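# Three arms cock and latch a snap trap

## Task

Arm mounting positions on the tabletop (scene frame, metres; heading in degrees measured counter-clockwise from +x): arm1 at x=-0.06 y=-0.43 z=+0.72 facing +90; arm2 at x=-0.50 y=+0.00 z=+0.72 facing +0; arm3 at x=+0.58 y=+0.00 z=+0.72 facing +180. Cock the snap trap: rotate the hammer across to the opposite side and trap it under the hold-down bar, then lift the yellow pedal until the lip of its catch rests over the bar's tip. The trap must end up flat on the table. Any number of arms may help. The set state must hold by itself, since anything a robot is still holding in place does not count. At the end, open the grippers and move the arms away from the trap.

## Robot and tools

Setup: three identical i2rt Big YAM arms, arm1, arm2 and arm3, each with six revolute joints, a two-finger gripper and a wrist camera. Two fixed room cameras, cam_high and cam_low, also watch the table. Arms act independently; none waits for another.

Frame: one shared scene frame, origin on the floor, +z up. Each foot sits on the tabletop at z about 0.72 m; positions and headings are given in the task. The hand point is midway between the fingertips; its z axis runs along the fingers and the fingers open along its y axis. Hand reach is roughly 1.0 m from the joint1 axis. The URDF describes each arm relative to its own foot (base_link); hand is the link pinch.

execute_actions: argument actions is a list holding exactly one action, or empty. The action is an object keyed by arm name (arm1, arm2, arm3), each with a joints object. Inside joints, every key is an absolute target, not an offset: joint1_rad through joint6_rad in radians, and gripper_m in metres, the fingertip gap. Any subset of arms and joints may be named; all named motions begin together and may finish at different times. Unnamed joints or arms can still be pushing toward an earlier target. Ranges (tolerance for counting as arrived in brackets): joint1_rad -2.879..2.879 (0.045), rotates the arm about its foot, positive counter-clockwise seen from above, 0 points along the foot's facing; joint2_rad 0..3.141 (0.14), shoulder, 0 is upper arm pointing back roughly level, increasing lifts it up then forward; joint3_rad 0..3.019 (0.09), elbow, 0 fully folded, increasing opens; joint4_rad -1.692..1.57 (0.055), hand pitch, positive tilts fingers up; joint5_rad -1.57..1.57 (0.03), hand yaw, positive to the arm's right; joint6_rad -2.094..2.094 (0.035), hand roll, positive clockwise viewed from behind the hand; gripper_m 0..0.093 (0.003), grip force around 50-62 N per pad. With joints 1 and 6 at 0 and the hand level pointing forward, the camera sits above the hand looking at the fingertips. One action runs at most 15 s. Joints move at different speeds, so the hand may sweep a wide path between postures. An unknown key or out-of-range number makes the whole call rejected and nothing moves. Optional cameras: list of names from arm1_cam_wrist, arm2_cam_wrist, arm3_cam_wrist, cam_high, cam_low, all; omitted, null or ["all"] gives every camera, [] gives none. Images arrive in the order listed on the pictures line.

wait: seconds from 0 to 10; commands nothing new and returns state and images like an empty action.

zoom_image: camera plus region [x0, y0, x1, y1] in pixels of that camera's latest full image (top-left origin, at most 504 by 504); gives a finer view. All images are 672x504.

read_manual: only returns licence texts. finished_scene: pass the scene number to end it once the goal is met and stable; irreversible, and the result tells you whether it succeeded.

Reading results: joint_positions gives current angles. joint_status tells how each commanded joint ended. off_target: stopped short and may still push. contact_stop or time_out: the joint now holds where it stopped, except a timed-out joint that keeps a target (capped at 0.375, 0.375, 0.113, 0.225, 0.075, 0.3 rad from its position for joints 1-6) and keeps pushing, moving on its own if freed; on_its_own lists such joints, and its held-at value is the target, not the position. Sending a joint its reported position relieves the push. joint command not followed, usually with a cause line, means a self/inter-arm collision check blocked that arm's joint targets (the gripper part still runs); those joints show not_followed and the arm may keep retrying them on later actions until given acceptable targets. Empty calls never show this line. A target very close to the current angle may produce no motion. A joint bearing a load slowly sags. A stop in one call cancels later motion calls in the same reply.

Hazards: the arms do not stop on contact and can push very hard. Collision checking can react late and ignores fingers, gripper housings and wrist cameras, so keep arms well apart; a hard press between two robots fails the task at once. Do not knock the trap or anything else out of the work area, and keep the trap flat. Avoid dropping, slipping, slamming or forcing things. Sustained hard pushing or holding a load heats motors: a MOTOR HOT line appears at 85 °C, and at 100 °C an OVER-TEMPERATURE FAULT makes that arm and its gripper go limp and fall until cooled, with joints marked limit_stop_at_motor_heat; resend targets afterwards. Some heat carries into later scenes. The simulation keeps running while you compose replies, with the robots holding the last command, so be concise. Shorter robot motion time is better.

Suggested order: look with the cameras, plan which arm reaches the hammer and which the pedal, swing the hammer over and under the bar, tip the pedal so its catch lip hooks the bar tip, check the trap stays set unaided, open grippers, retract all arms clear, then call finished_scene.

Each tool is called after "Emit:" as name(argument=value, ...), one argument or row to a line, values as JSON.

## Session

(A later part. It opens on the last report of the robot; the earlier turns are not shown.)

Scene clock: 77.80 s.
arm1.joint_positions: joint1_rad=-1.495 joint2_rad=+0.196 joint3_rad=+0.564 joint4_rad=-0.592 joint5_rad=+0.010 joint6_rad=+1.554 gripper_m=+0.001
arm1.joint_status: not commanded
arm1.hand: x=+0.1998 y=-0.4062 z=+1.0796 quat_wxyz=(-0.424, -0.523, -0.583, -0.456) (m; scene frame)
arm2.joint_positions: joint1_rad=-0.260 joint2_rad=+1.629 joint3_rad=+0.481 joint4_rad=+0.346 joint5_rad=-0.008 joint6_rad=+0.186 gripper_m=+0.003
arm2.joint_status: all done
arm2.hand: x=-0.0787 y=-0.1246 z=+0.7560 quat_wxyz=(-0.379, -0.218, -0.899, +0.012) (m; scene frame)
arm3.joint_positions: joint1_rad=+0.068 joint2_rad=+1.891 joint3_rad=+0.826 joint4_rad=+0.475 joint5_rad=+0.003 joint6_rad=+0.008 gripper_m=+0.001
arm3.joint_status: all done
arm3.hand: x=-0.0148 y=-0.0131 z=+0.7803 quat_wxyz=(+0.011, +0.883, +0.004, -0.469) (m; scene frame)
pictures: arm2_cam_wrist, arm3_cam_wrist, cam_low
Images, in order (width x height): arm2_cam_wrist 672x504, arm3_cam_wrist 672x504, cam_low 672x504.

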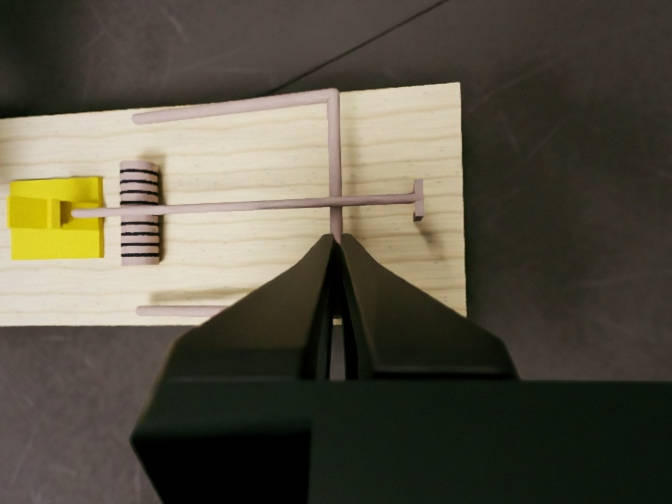

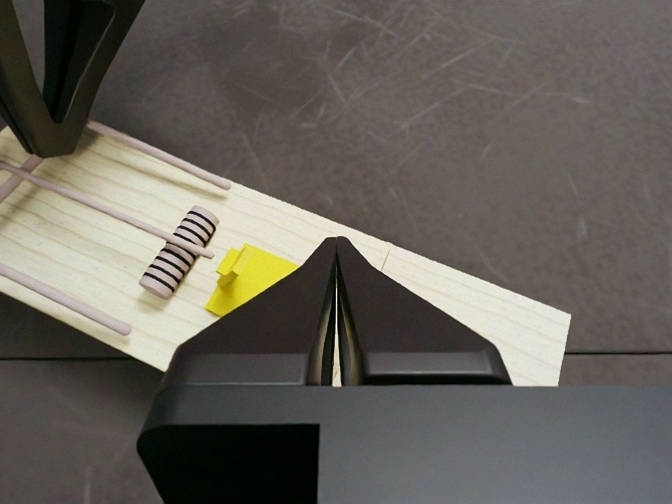

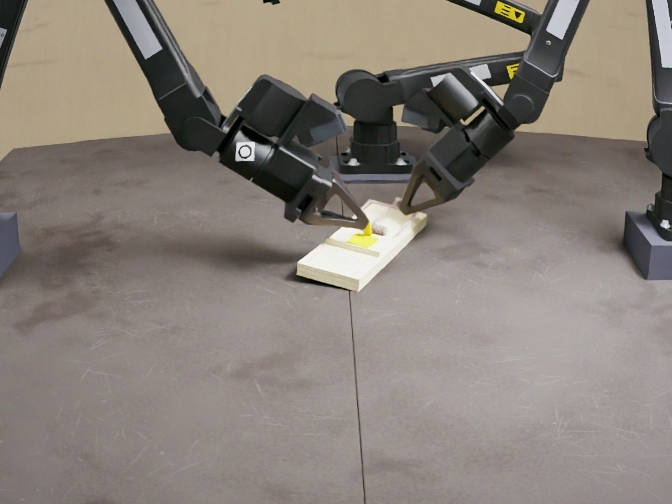

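Emit:
execute_actions(
  actions=[
    {"arm3":{"joints":{"joint1_rad":0.095,"joint2_rad":1.92,"joint3_rad":0.88}}},
  ],
  cameras=["arm3_cam_wrist"],
)

Emit:
execute_actions(
  actions=[
    {"arm3":{"joints":{"joint1_rad":0.115}}},
  ],
  cameras=["arm2_cam_wrist","arm3_cam_wrist","cam_low"],
)

Emit:
zoom_image(
  camera="cam_low",
  region=[300, 170, 460, 300],
)

Scene clock: 78.70 s.
arm1.joint_positions: joint1_rad=-1.495 joint2_rad=+0.196 joint3_rad=+0.564 joint4_rad=-0.592 joint5_rad=+0.010 joint6_rad=+1.554 gripper_m=+0.001
arm1.joint_status: not commanded
arm1.hand: x=+0.1998 y=-0.4062 z=+1.0796 quat_wxyz=(-0.424, -0.523, -0.583, -0.456) (m; scene frame)
arm2.joint_positions: joint1_rad=-0.260 joint2_rad=+1.629 joint3_rad=+0.481 joint4_rad=+0.346 joint5_rad=-0.008 joint6_rad=+0.186 gripper_m=+0.003
arm2.joint_status: not commanded
arm2.hand: x=-0.0787 y=-0.1246 z=+0.7560 quat_wxyz=(-0.379, -0.218, -0.899, +0.012) (m; scene frame)
arm3.joint_positions: joint1_rad=+0.091 joint2_rad=+1.893 joint3_rad=+0.838 joint4_rad=+0.475 joint5_rad=+0.003 joint6_rad=+0.008 gripper_m=+0.001
arm3.joint_status: all done
arm3.hand: x=-0.0197 y=-0.0272 z=+0.7840 quat_wxyz=(+0.016, +0.880, +0.014, -0.474) (m; scene frame)
pictures: arm3_cam_wrist
Images, in order (width x height): arm3_cam_wrist 672x504.

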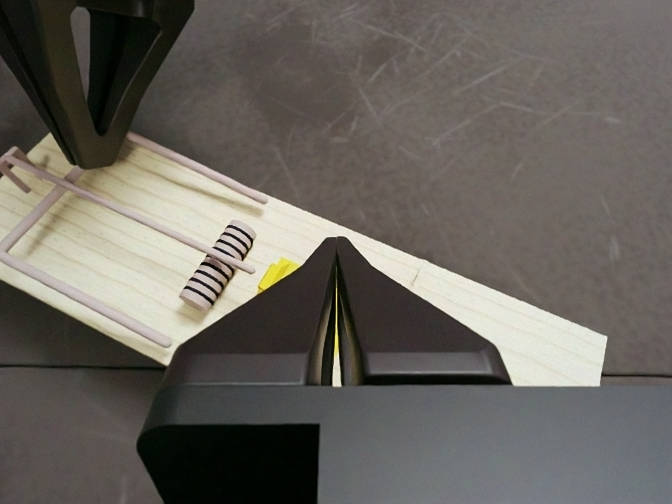

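Scene clock: 79.33 s.
arm1.joint_positions: joint1_rad=-1.495 joint2_rad=+0.196 joint3_rad=+0.564 joint4_rad=-0.592 joint5_rad=+0.010 joint6_rad=+1.554 gripper_m=+0.001
arm1.joint_status: not commanded
arm1.hand: x=+0.1998 y=-0.4062 z=+1.0796 quat_wxyz=(-0.424, -0.523, -0.583, -0.456) (m; scene frame)
arm2.joint_positions: joint1_rad=-0.260 joint2_rad=+1.629 joint3_rad=+0.481 joint4_rad=+0.346 joint5_rad=-0.008 joint6_rad=+0.186 gripper_m=+0.003
arm2.joint_status: not commanded
arm2.hand: x=-0.0787 y=-0.1246 z=+0.7560 quat_wxyz=(-0.379, -0.218, -0.899, +0.012) (m; scene frame)
arm3.joint_positions: joint1_rad=+0.110 joint2_rad=+1.893 joint3_rad=+0.838 joint4_rad=+0.475 joint5_rad=+0.003 joint6_rad=+0.008 gripper_m=+0.001
arm3.joint_status: all done
arm3.hand: x=-0.0191 y=-0.0384 z=+0.7841 quat_wxyz=(+0.021, +0.880, +0.022, -0.473) (m; scene frame)
pictures: arm2_cam_wrist, arm3_cam_wrist, cam_low
Images, in order (width x height): arm2_cam_wrist 672x504, arm3_cam_wrist 672x504, cam_low 672x504.

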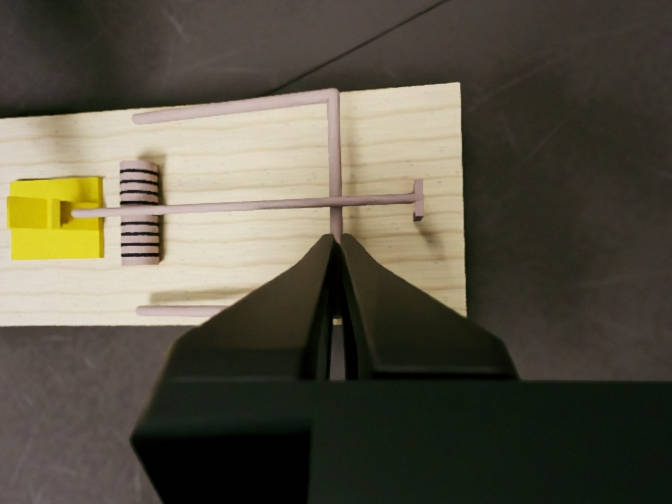

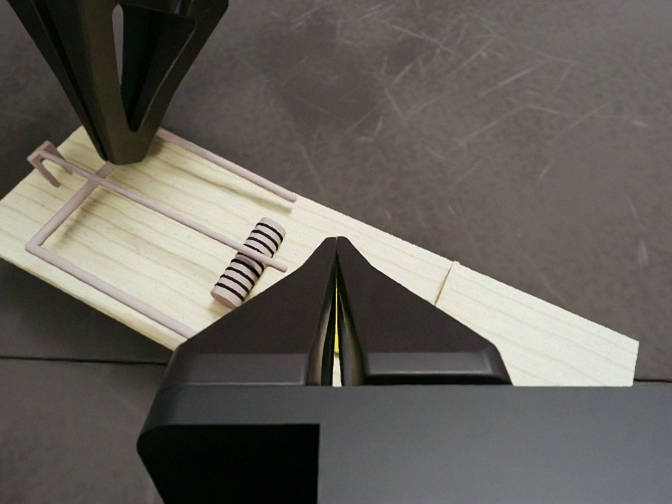

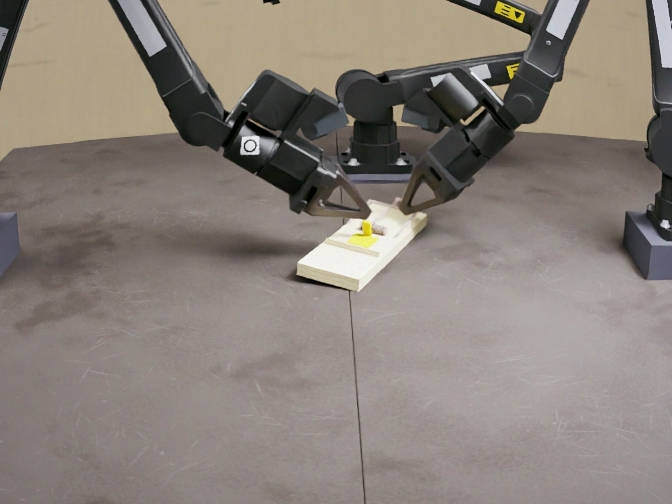

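Region (300, 170, 460, 300) of cam_low's 672x504 image, scaled by 3.150, with more detail than that image has; it fills the top 410 rows of this view, and the rest is white.

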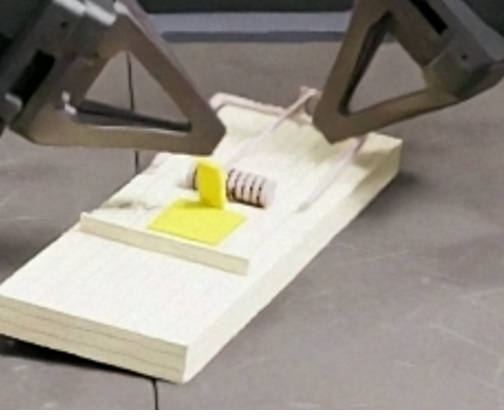

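Catch is about at y≈-0.042. Back, lower, then push.

Emit:
execute_actions(
  actions=[
    {"arm3":{"joints":{"joint1_rad":0.085}}},
  ],
  cameras=[],
)

Emit:
execute_actions(
  actions=[
    {"arm3":{"joints":{"joint2_rad":1.955}}},
  ],
  cameras=[],
)

Emit:
execute_actions(
  actions=[
    {"arm3":{"joints":{"joint1_rad":0.12}}},
  ],
  cameras=["arm2_cam_wrist","arm3_cam_wrist","cam_low"],
)

Emit:
zoom_image(
  camera="cam_low",
  region=[300, 170, 460, 300],
)

Scene clock: 80.27 s.
arm1.joint_positions: joint1_rad=-1.495 joint2_rad=+0.196 joint3_rad=+0.564 joint4_rad=-0.592 joint5_rad=+0.010 joint6_rad=+1.554 gripper_m=+0.001
arm1.joint_status: not commanded
arm1.hand: x=+0.1998 y=-0.4062 z=+1.0796 quat_wxyz=(-0.424, -0.523, -0.583, -0.456) (m; scene frame)
arm2.joint_positions: joint1_rad=-0.260 joint2_rad=+1.629 joint3_rad=+0.481 joint4_rad=+0.346 joint5_rad=-0.008 joint6_rad=+0.186 gripper_m=+0.003
arm2.joint_status: not commanded
arm2.hand: x=-0.0787 y=-0.1246 z=+0.7560 quat_wxyz=(-0.379, -0.218, -0.899, +0.012) (m; scene frame)
arm3.joint_positions: joint1_rad=+0.090 joint2_rad=+1.893 joint3_rad=+0.838 joint4_rad=+0.475 joint5_rad=+0.003 joint6_rad=+0.008 gripper_m=+0.001
arm3.joint_status: all done
arm3.hand: x=-0.0197 y=-0.0262 z=+0.7840 quat_wxyz=(+0.016, +0.881, +0.013, -0.474) (m; scene frame)
pictures: none
No camera images: the call's "cameras" was empty. Leave "cameras" out to get every camera's image.

Scene clock: 80.93 s.
arm1.joint_positions: joint1_rad=-1.495 joint2_rad=+0.196 joint3_rad=+0.564 joint4_rad=-0.592 joint5_rad=+0.010 joint6_rad=+1.554 gripper_m=+0.001
arm1.joint_status: not commanded
arm1.hand: x=+0.1998 y=-0.4062 z=+1.0796 quat_wxyz=(-0.424, -0.523, -0.583, -0.456) (m; scene frame)
arm2.joint_positions: joint1_rad=-0.260 joint2_rad=+1.629 joint3_rad=+0.481 joint4_rad=+0.346 joint5_rad=-0.008 joint6_rad=+0.186 gripper_m=+0.003
arm2.joint_status: not commanded
arm2.hand: x=-0.0787 y=-0.1246 z=+0.7560 quat_wxyz=(-0.379, -0.218, -0.899, +0.012) (m; scene frame)
arm3.joint_positions: joint1_rad=+0.090 joint2_rad=+1.938 joint3_rad=+0.841 joint4_rad=+0.475 joint5_rad=+0.003 joint6_rad=+0.008 gripper_m=+0.001
arm3.joint_status: all done
arm3.hand: x=-0.0146 y=-0.0263 z=+0.7593 quat_wxyz=(+0.016, +0.890, +0.014, -0.455) (m; scene frame)
pictures: none
No camera images: the call's "cameras" was empty. Leave "cameras" out to get every camera's image.

Scene clock: 81.60 s.
arm1.joint_positions: joint1_rad=-1.495 joint2_rad=+0.196 joint3_rad=+0.564 joint4_rad=-0.592 joint5_rad=+0.010 joint6_rad=+1.554 gripper_m=+0.001
arm1.joint_status: not commanded
arm1.hand: x=+0.1998 y=-0.4062 z=+1.0796 quat_wxyz=(-0.424, -0.523, -0.583, -0.456) (m; scene frame)
arm2.joint_positions: joint1_rad=-0.260 joint2_rad=+1.629 joint3_rad=+0.481 joint4_rad=+0.346 joint5_rad=-0.008 joint6_rad=+0.186 gripper_m=+0.003
arm2.joint_status: not commanded
arm2.hand: x=-0.0787 y=-0.1246 z=+0.7560 quat_wxyz=(-0.379, -0.218, -0.899, +0.012) (m; scene frame)
arm3.joint_positions: joint1_rad=+0.117 joint2_rad=+1.938 joint3_rad=+0.841 joint4_rad=+0.475 joint5_rad=+0.003 joint6_rad=+0.008 gripper_m=+0.001
arm3.joint_status: all done
arm3.hand: x=-0.0136 y=-0.0424 z=+0.7595 quat_wxyz=(+0.022, +0.890, +0.026, -0.455) (m; scene frame)
pictures: arm2_cam_wrist, arm3_cam_wrist, cam_low
Images, in order (width x height): arm2_cam_wrist 672x504, arm3_cam_wrist 672x504, cam_low 672x504.

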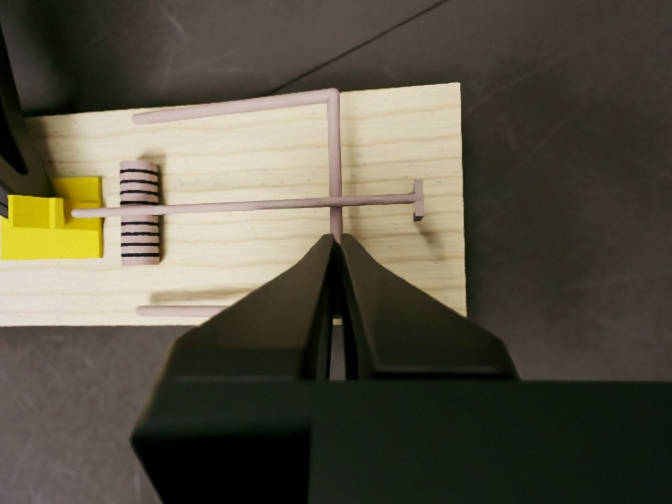

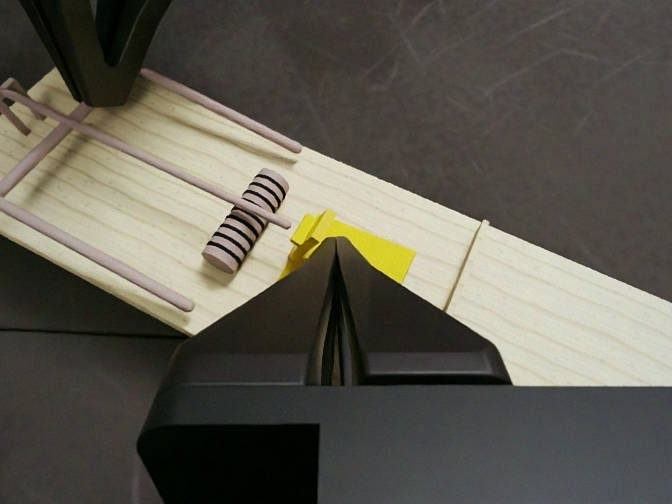

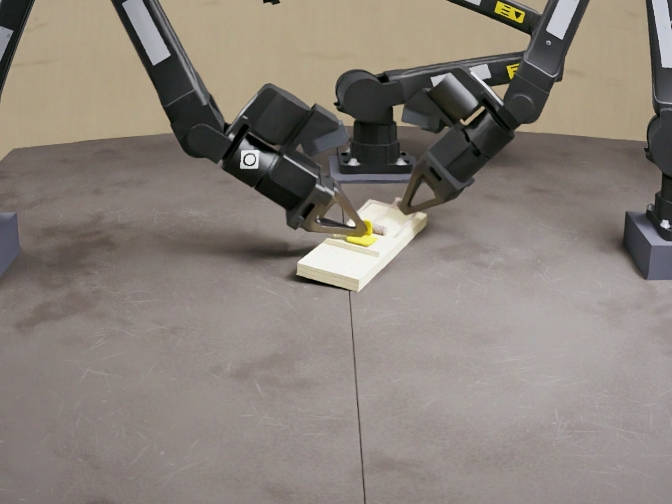

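Region (300, 170, 460, 300) of cam_low's 672x504 image, scaled by 3.150, with more detail than that image has; it fills the top 410 rows of this view, and the rest is white.

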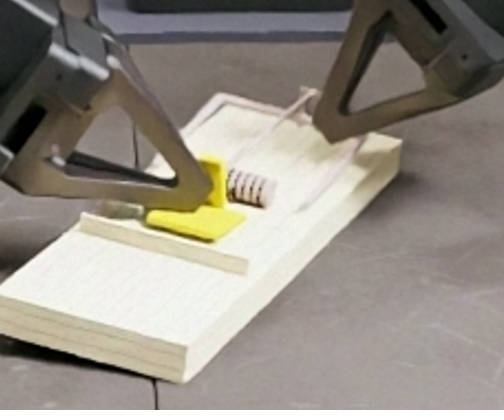

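Tipping, but finger is low; raise with q4 and push more.

Emit:
execute_actions(
  actions=[
    {"arm3":{"joints":{"joint1_rad":0.134,"joint4_rad":0.535}}},
  ],
  cameras=["arm2_cam_wrist","arm3_cam_wrist","cam_low"],
)

Emit:
zoom_image(
  camera="cam_low",
  region=[300, 170, 460, 300],
)

Scene clock: 82.47 s.
arm1.joint_positions: joint1_rad=-1.495 joint2_rad=+0.196 joint3_rad=+0.564 joint4_rad=-0.592 joint5_rad=+0.010 joint6_rad=+1.554 gripper_m=+0.001
arm1.joint_status: not commanded
arm1.hand: x=+0.1998 y=-0.4062 z=+1.0796 quat_wxyz=(-0.424, -0.523, -0.583, -0.456) (m; scene frame)
arm2.joint_positions: joint1_rad=-0.260 joint2_rad=+1.629 joint3_rad=+0.481 joint4_rad=+0.346 joint5_rad=-0.008 joint6_rad=+0.186 gripper_m=+0.003
arm2.joint_status: not commanded
arm2.hand: x=-0.0787 y=-0.1246 z=+0.7560 quat_wxyz=(-0.379, -0.218, -0.899, +0.012) (m; scene frame)
arm3.joint_positions: joint1_rad=+0.127 joint2_rad=+1.938 joint3_rad=+0.841 joint4_rad=+0.517 joint5_rad=+0.003 joint6_rad=+0.008 gripper_m=+0.001
arm3.joint_status: all done
arm3.hand: x=-0.0190 y=-0.0486 z=+0.7679 quat_wxyz=(+0.025, +0.880, +0.029, -0.473) (m; scene frame)
pictures: arm2_cam_wrist, arm3_cam_wrist, cam_low
Images, in order (width x height): arm2_cam_wrist 672x504, arm3_cam_wrist 672x504, cam_low 672x504.

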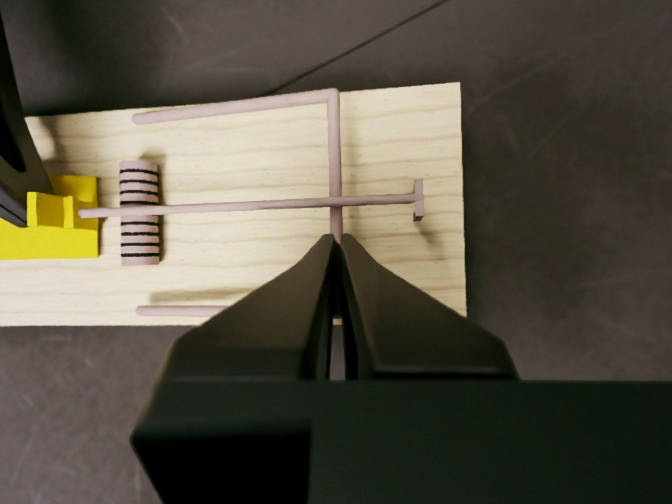

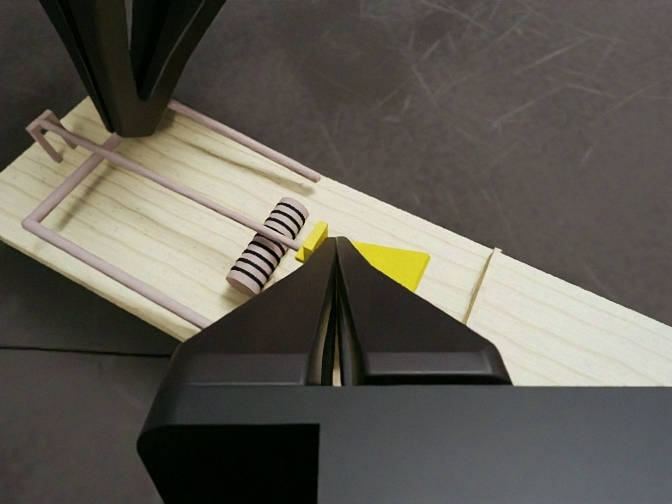

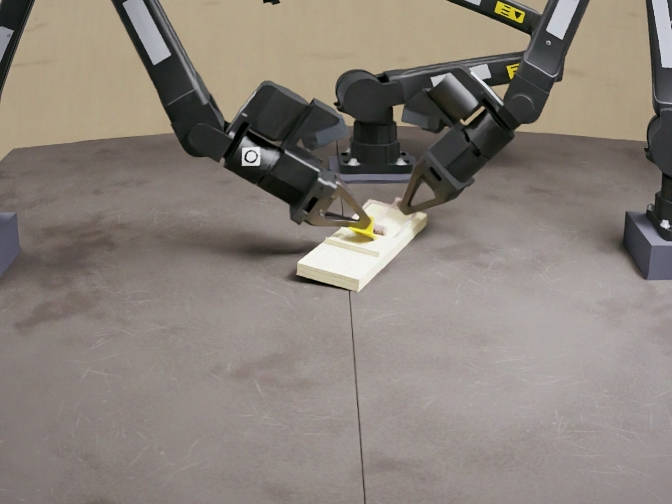

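Region (300, 170, 460, 300) of cam_low's 672x504 image, scaled by 3.150, with more detail than that image has; it fills the top 410 rows of this view, and the rest is white.

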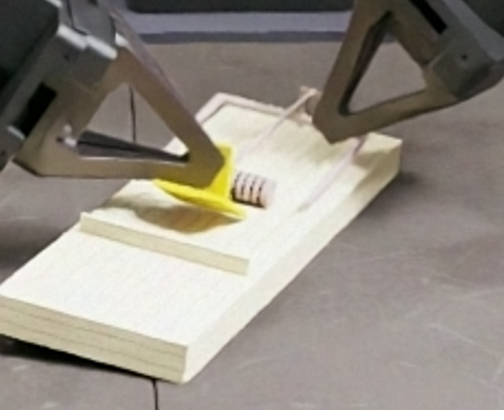

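Push a touch more, then ease hammer up onto the bar.

Emit:
execute_actions(
  actions=[
    {"arm3":{"joints":{"joint1_rad":0.142}}},
  ],
  cameras=["arm2_cam_wrist"],
)

Emit:
execute_actions(
  actions=[
    {"arm2":{"joints":{"joint2_rad":1.625,"joint4_rad":0.335,"joint3_rad":0.475,"joint1_rad":-0.262}}},
  ],
  cameras=["arm2_cam_wrist","arm3_cam_wrist"],
)

Scene clock: 83.13 s.
arm1.joint_positions: joint1_rad=-1.495 joint2_rad=+0.196 joint3_rad=+0.564 joint4_rad=-0.592 joint5_rad=+0.010 joint6_rad=+1.554 gripper_m=+0.001
arm1.joint_status: not commanded
arm1.hand: x=+0.1998 y=-0.4062 z=+1.0796 quat_wxyz=(-0.424, -0.523, -0.583, -0.456) (m; scene frame)
arm2.joint_positions: joint1_rad=-0.260 joint2_rad=+1.629 joint3_rad=+0.481 joint4_rad=+0.346 joint5_rad=-0.008 joint6_rad=+0.186 gripper_m=+0.003
arm2.joint_status: not commanded
arm2.hand: x=-0.0787 y=-0.1246 z=+0.7560 quat_wxyz=(-0.379, -0.218, -0.899, +0.012) (m; scene frame)
arm3.joint_positions: joint1_rad=+0.128 joint2_rad=+1.938 joint3_rad=+0.841 joint4_rad=+0.517 joint5_rad=+0.003 joint6_rad=+0.008 gripper_m=+0.001
arm3.joint_status: all done
arm3.hand: x=-0.0190 y=-0.0493 z=+0.7680 quat_wxyz=(+0.025, +0.880, +0.030, -0.473) (m; scene frame)
pictures: arm2_cam_wrist
Images, in order (width x height): arm2_cam_wrist 672x504.

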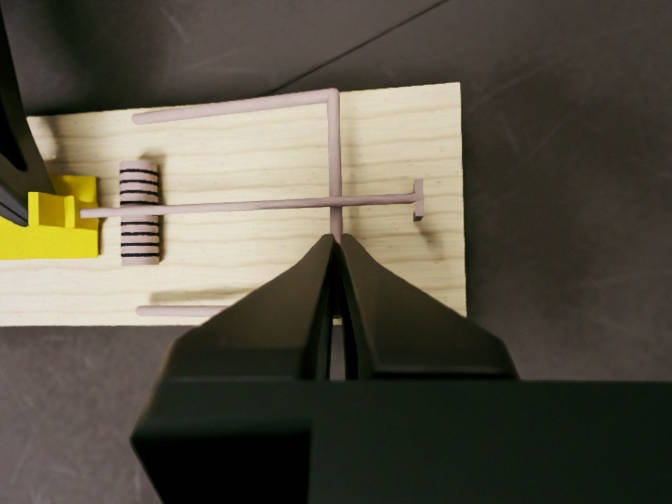

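Scene clock: 83.70 s.
arm1.joint_positions: joint1_rad=-1.495 joint2_rad=+0.196 joint3_rad=+0.564 joint4_rad=-0.592 joint5_rad=+0.010 joint6_rad=+1.554 gripper_m=+0.001
arm1.joint_status: not commanded
arm1.hand: x=+0.1998 y=-0.4062 z=+1.0796 quat_wxyz=(-0.424, -0.523, -0.583, -0.456) (m; scene frame)
arm2.joint_positions: joint1_rad=-0.260 joint2_rad=+1.625 joint3_rad=+0.482 joint4_rad=+0.346 joint5_rad=-0.007 joint6_rad=+0.186 gripper_m=+0.003
arm2.joint_status: all done
arm2.hand: x=-0.0777 y=-0.1252 z=+0.7580 quat_wxyz=(-0.381, -0.218, -0.898, +0.013) (m; scene frame)
arm3.joint_positions: joint1_rad=+0.128 joint2_rad=+1.938 joint3_rad=+0.841 joint4_rad=+0.518 joint5_rad=+0.003 joint6_rad=+0.008 gripper_m=+0.001
arm3.joint_status: not commanded
arm3.hand: x=-0.0191 y=-0.0496 z=+0.7682 quat_wxyz=(+0.025, +0.880, +0.030, -0.474) (m; scene frame)
pictures: arm2_cam_wrist, arm3_cam_wrist
Images, in order (width x height): arm2_cam_wrist 672x504, arm3_cam_wrist 672x504.

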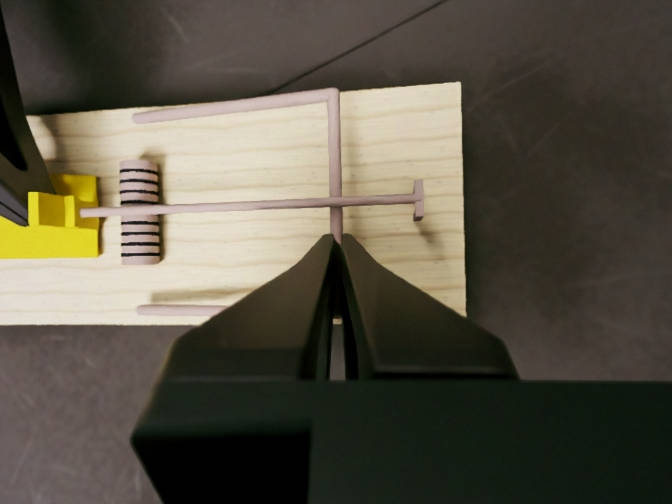

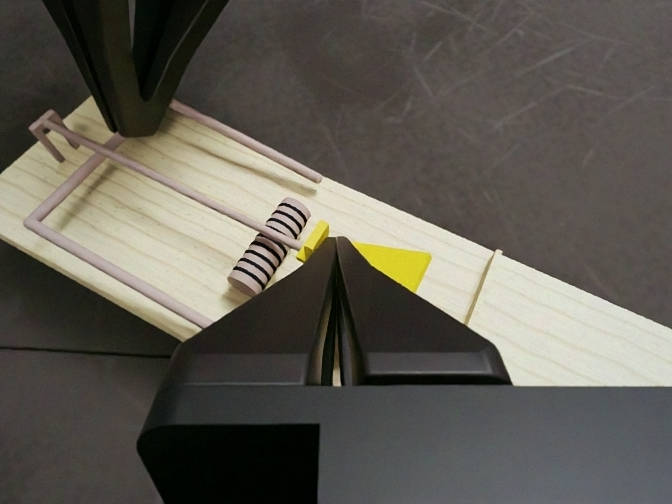

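Appears held. Release.

Emit:
execute_actions(
  actions=[
    {"arm2":{"joints":{"gripper_m":0.018}}},
  ],
  cameras=["arm2_cam_wrist"],
)

Emit:
execute_actions(
  actions=[
    {"arm2":{"joints":{"joint2_rad":1.5,"joint3_rad":0.45}},"arm3":{"joints":{"joint1_rad":0.116}}},
  ],
  cameras=["arm3_cam_wrist"],
)

Emit:
execute_actions(
  actions=[
    {"arm3":{"joints":{"joint4_rad":0.7}}},
  ],
  cameras=[],
)

Emit:
execute_actions(
  actions=[
    {"arm2":{"joints":{"joint2_rad":1.0}},"arm3":{"joints":{"joint2_rad":1.3,"joint3_rad":0.6}}},
  ],
  cameras=["cam_low","cam_high"],
)

Scene clock: 84.50 s.
arm1.joint_positions: joint1_rad=-1.495 joint2_rad=+0.196 joint3_rad=+0.564 joint4_rad=-0.592 joint5_rad=+0.010 joint6_rad=+1.554 gripper_m=+0.001
arm1.joint_status: not commanded
arm1.hand: x=+0.1998 y=-0.4062 z=+1.0796 quat_wxyz=(-0.424, -0.523, -0.583, -0.456) (m; scene frame)
arm2.joint_positions: joint1_rad=-0.260 joint2_rad=+1.625 joint3_rad=+0.481 joint4_rad=+0.346 joint5_rad=+0.003 joint6_rad=+0.186 gripper_m=+0.018
arm2.joint_status: all done
arm2.hand: x=-0.0788 y=-0.1268 z=+0.7576 quat_wxyz=(-0.380, -0.220, -0.898, +0.018) (m; scene frame)
arm3.joint_positions: joint1_rad=+0.129 joint2_rad=+1.938 joint3_rad=+0.841 joint4_rad=+0.518 joint5_rad=+0.003 joint6_rad=+0.008 gripper_m=+0.001
arm3.joint_status: not commanded
arm3.hand: x=-0.0190 y=-0.0503 z=+0.7682 quat_wxyz=(+0.026, +0.880, +0.031, -0.474) (m; scene frame)
pictures: arm2_cam_wrist
Images, in order (width x height): arm2_cam_wrist 672x504.

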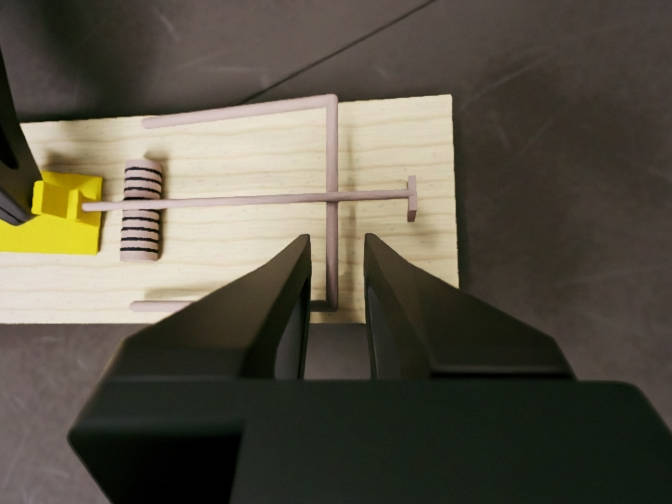

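Scene clock: 85.40 s.
arm1.joint_positions: joint1_rad=-1.495 joint2_rad=+0.196 joint3_rad=+0.564 joint4_rad=-0.592 joint5_rad=+0.010 joint6_rad=+1.554 gripper_m=+0.001
arm1.joint_status: not commanded
arm1.hand: x=+0.1998 y=-0.4062 z=+1.0796 quat_wxyz=(-0.424, -0.523, -0.583, -0.456) (m; scene frame)
arm2.joint_positions: joint1_rad=-0.260 joint2_rad=+1.503 joint3_rad=+0.441 joint4_rad=+0.344 joint5_rad=+0.003 joint6_rad=+0.186 gripper_m=+0.018
arm2.joint_status: all done
arm2.hand: x=-0.0836 y=-0.1256 z=+0.7938 quat_wxyz=(-0.417, -0.217, -0.883, +0.020) (m; scene frame)
arm3.joint_positions: joint1_rad=+0.124 joint2_rad=+1.938 joint3_rad=+0.841 joint4_rad=+0.518 joint5_rad=+0.003 joint6_rad=+0.008 gripper_m=+0.001
arm3.joint_status: all done
arm3.hand: x=-0.0193 y=-0.0473 z=+0.7682 quat_wxyz=(+0.024, +0.880, +0.028, -0.474) (m; scene frame)
pictures: arm3_cam_wrist
Images, in order (width x height): arm3_cam_wrist 672x504.

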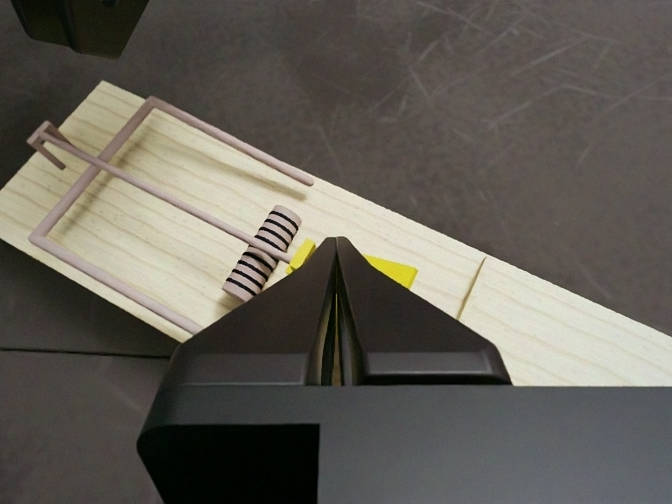

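Scene clock: 86.23 s.
arm1.joint_positions: joint1_rad=-1.495 joint2_rad=+0.196 joint3_rad=+0.564 joint4_rad=-0.592 joint5_rad=+0.010 joint6_rad=+1.554 gripper_m=+0.001
arm1.joint_status: not commanded
arm1.hand: x=+0.1998 y=-0.4062 z=+1.0796 quat_wxyz=(-0.424, -0.523, -0.583, -0.456) (m; scene frame)
arm2.joint_positions: joint1_rad=-0.260 joint2_rad=+1.503 joint3_rad=+0.441 joint4_rad=+0.344 joint5_rad=+0.003 joint6_rad=+0.186 gripper_m=+0.018
arm2.joint_status: not commanded
arm2.hand: x=-0.0836 y=-0.1256 z=+0.7938 quat_wxyz=(-0.417, -0.217, -0.883, +0.020) (m; scene frame)
arm3.joint_positions: joint1_rad=+0.124 joint2_rad=+1.938 joint3_rad=+0.841 joint4_rad=+0.682 joint5_rad=+0.003 joint6_rad=+0.008 gripper_m=+0.001
arm3.joint_status: all done
arm3.hand: x=-0.0385 y=-0.0484 z=+0.8034 quat_wxyz=(+0.027, +0.838, +0.026, -0.544) (m; scene frame)
pictures: none
No camera images: the call's "cameras" was empty. Leave "cameras" out to get every camera's image.

Scene clock: 87.57 s.
arm1.joint_positions: joint1_rad=-1.495 joint2_rad=+0.196 joint3_rad=+0.564 joint4_rad=-0.592 joint5_rad=+0.010 joint6_rad=+1.554 gripper_m=+0.001
arm1.joint_status: not commanded
arm1.hand: x=+0.1998 y=-0.4062 z=+1.0796 quat_wxyz=(-0.424, -0.523, -0.583, -0.456) (m; scene frame)
arm2.joint_positions: joint1_rad=-0.260 joint2_rad=+0.999 joint3_rad=+0.441 joint4_rad=+0.342 joint5_rad=+0.003 joint6_rad=+0.186 gripper_m=+0.018
arm2.joint_status: all done
arm2.hand: x=-0.0827 y=-0.1277 z=+1.0071 quat_wxyz=(-0.629, -0.187, -0.754, +0.031) (m; scene frame)
arm3.joint_positions: joint1_rad=+0.124 joint2_rad=+1.296 joint3_rad=+0.606 joint4_rad=+0.692 joint5_rad=+0.003 joint6_rad=+0.008 gripper_m=+0.001
arm3.joint_status: all done
arm3.hand: x=+0.0554 y=-0.0381 z=+1.0535 quat_wxyz=(+0.034, +0.708, +0.021, -0.705) (m; scene frame)
pictures: cam_high, cam_low
Images, in order (width x height): cam_high 672x504, cam_low 672x504.

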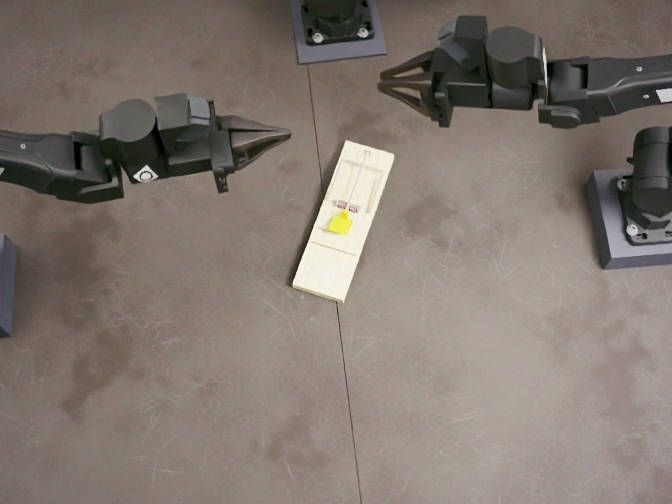

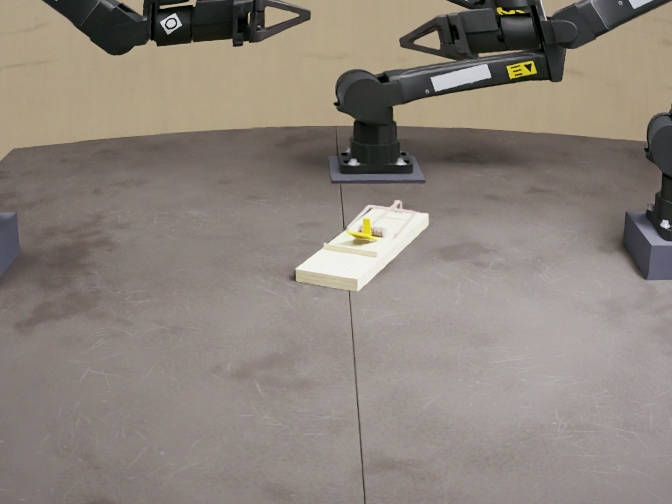

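Emit:
finished_scene(
  scene=1,
)

The scene is finished: the task was done.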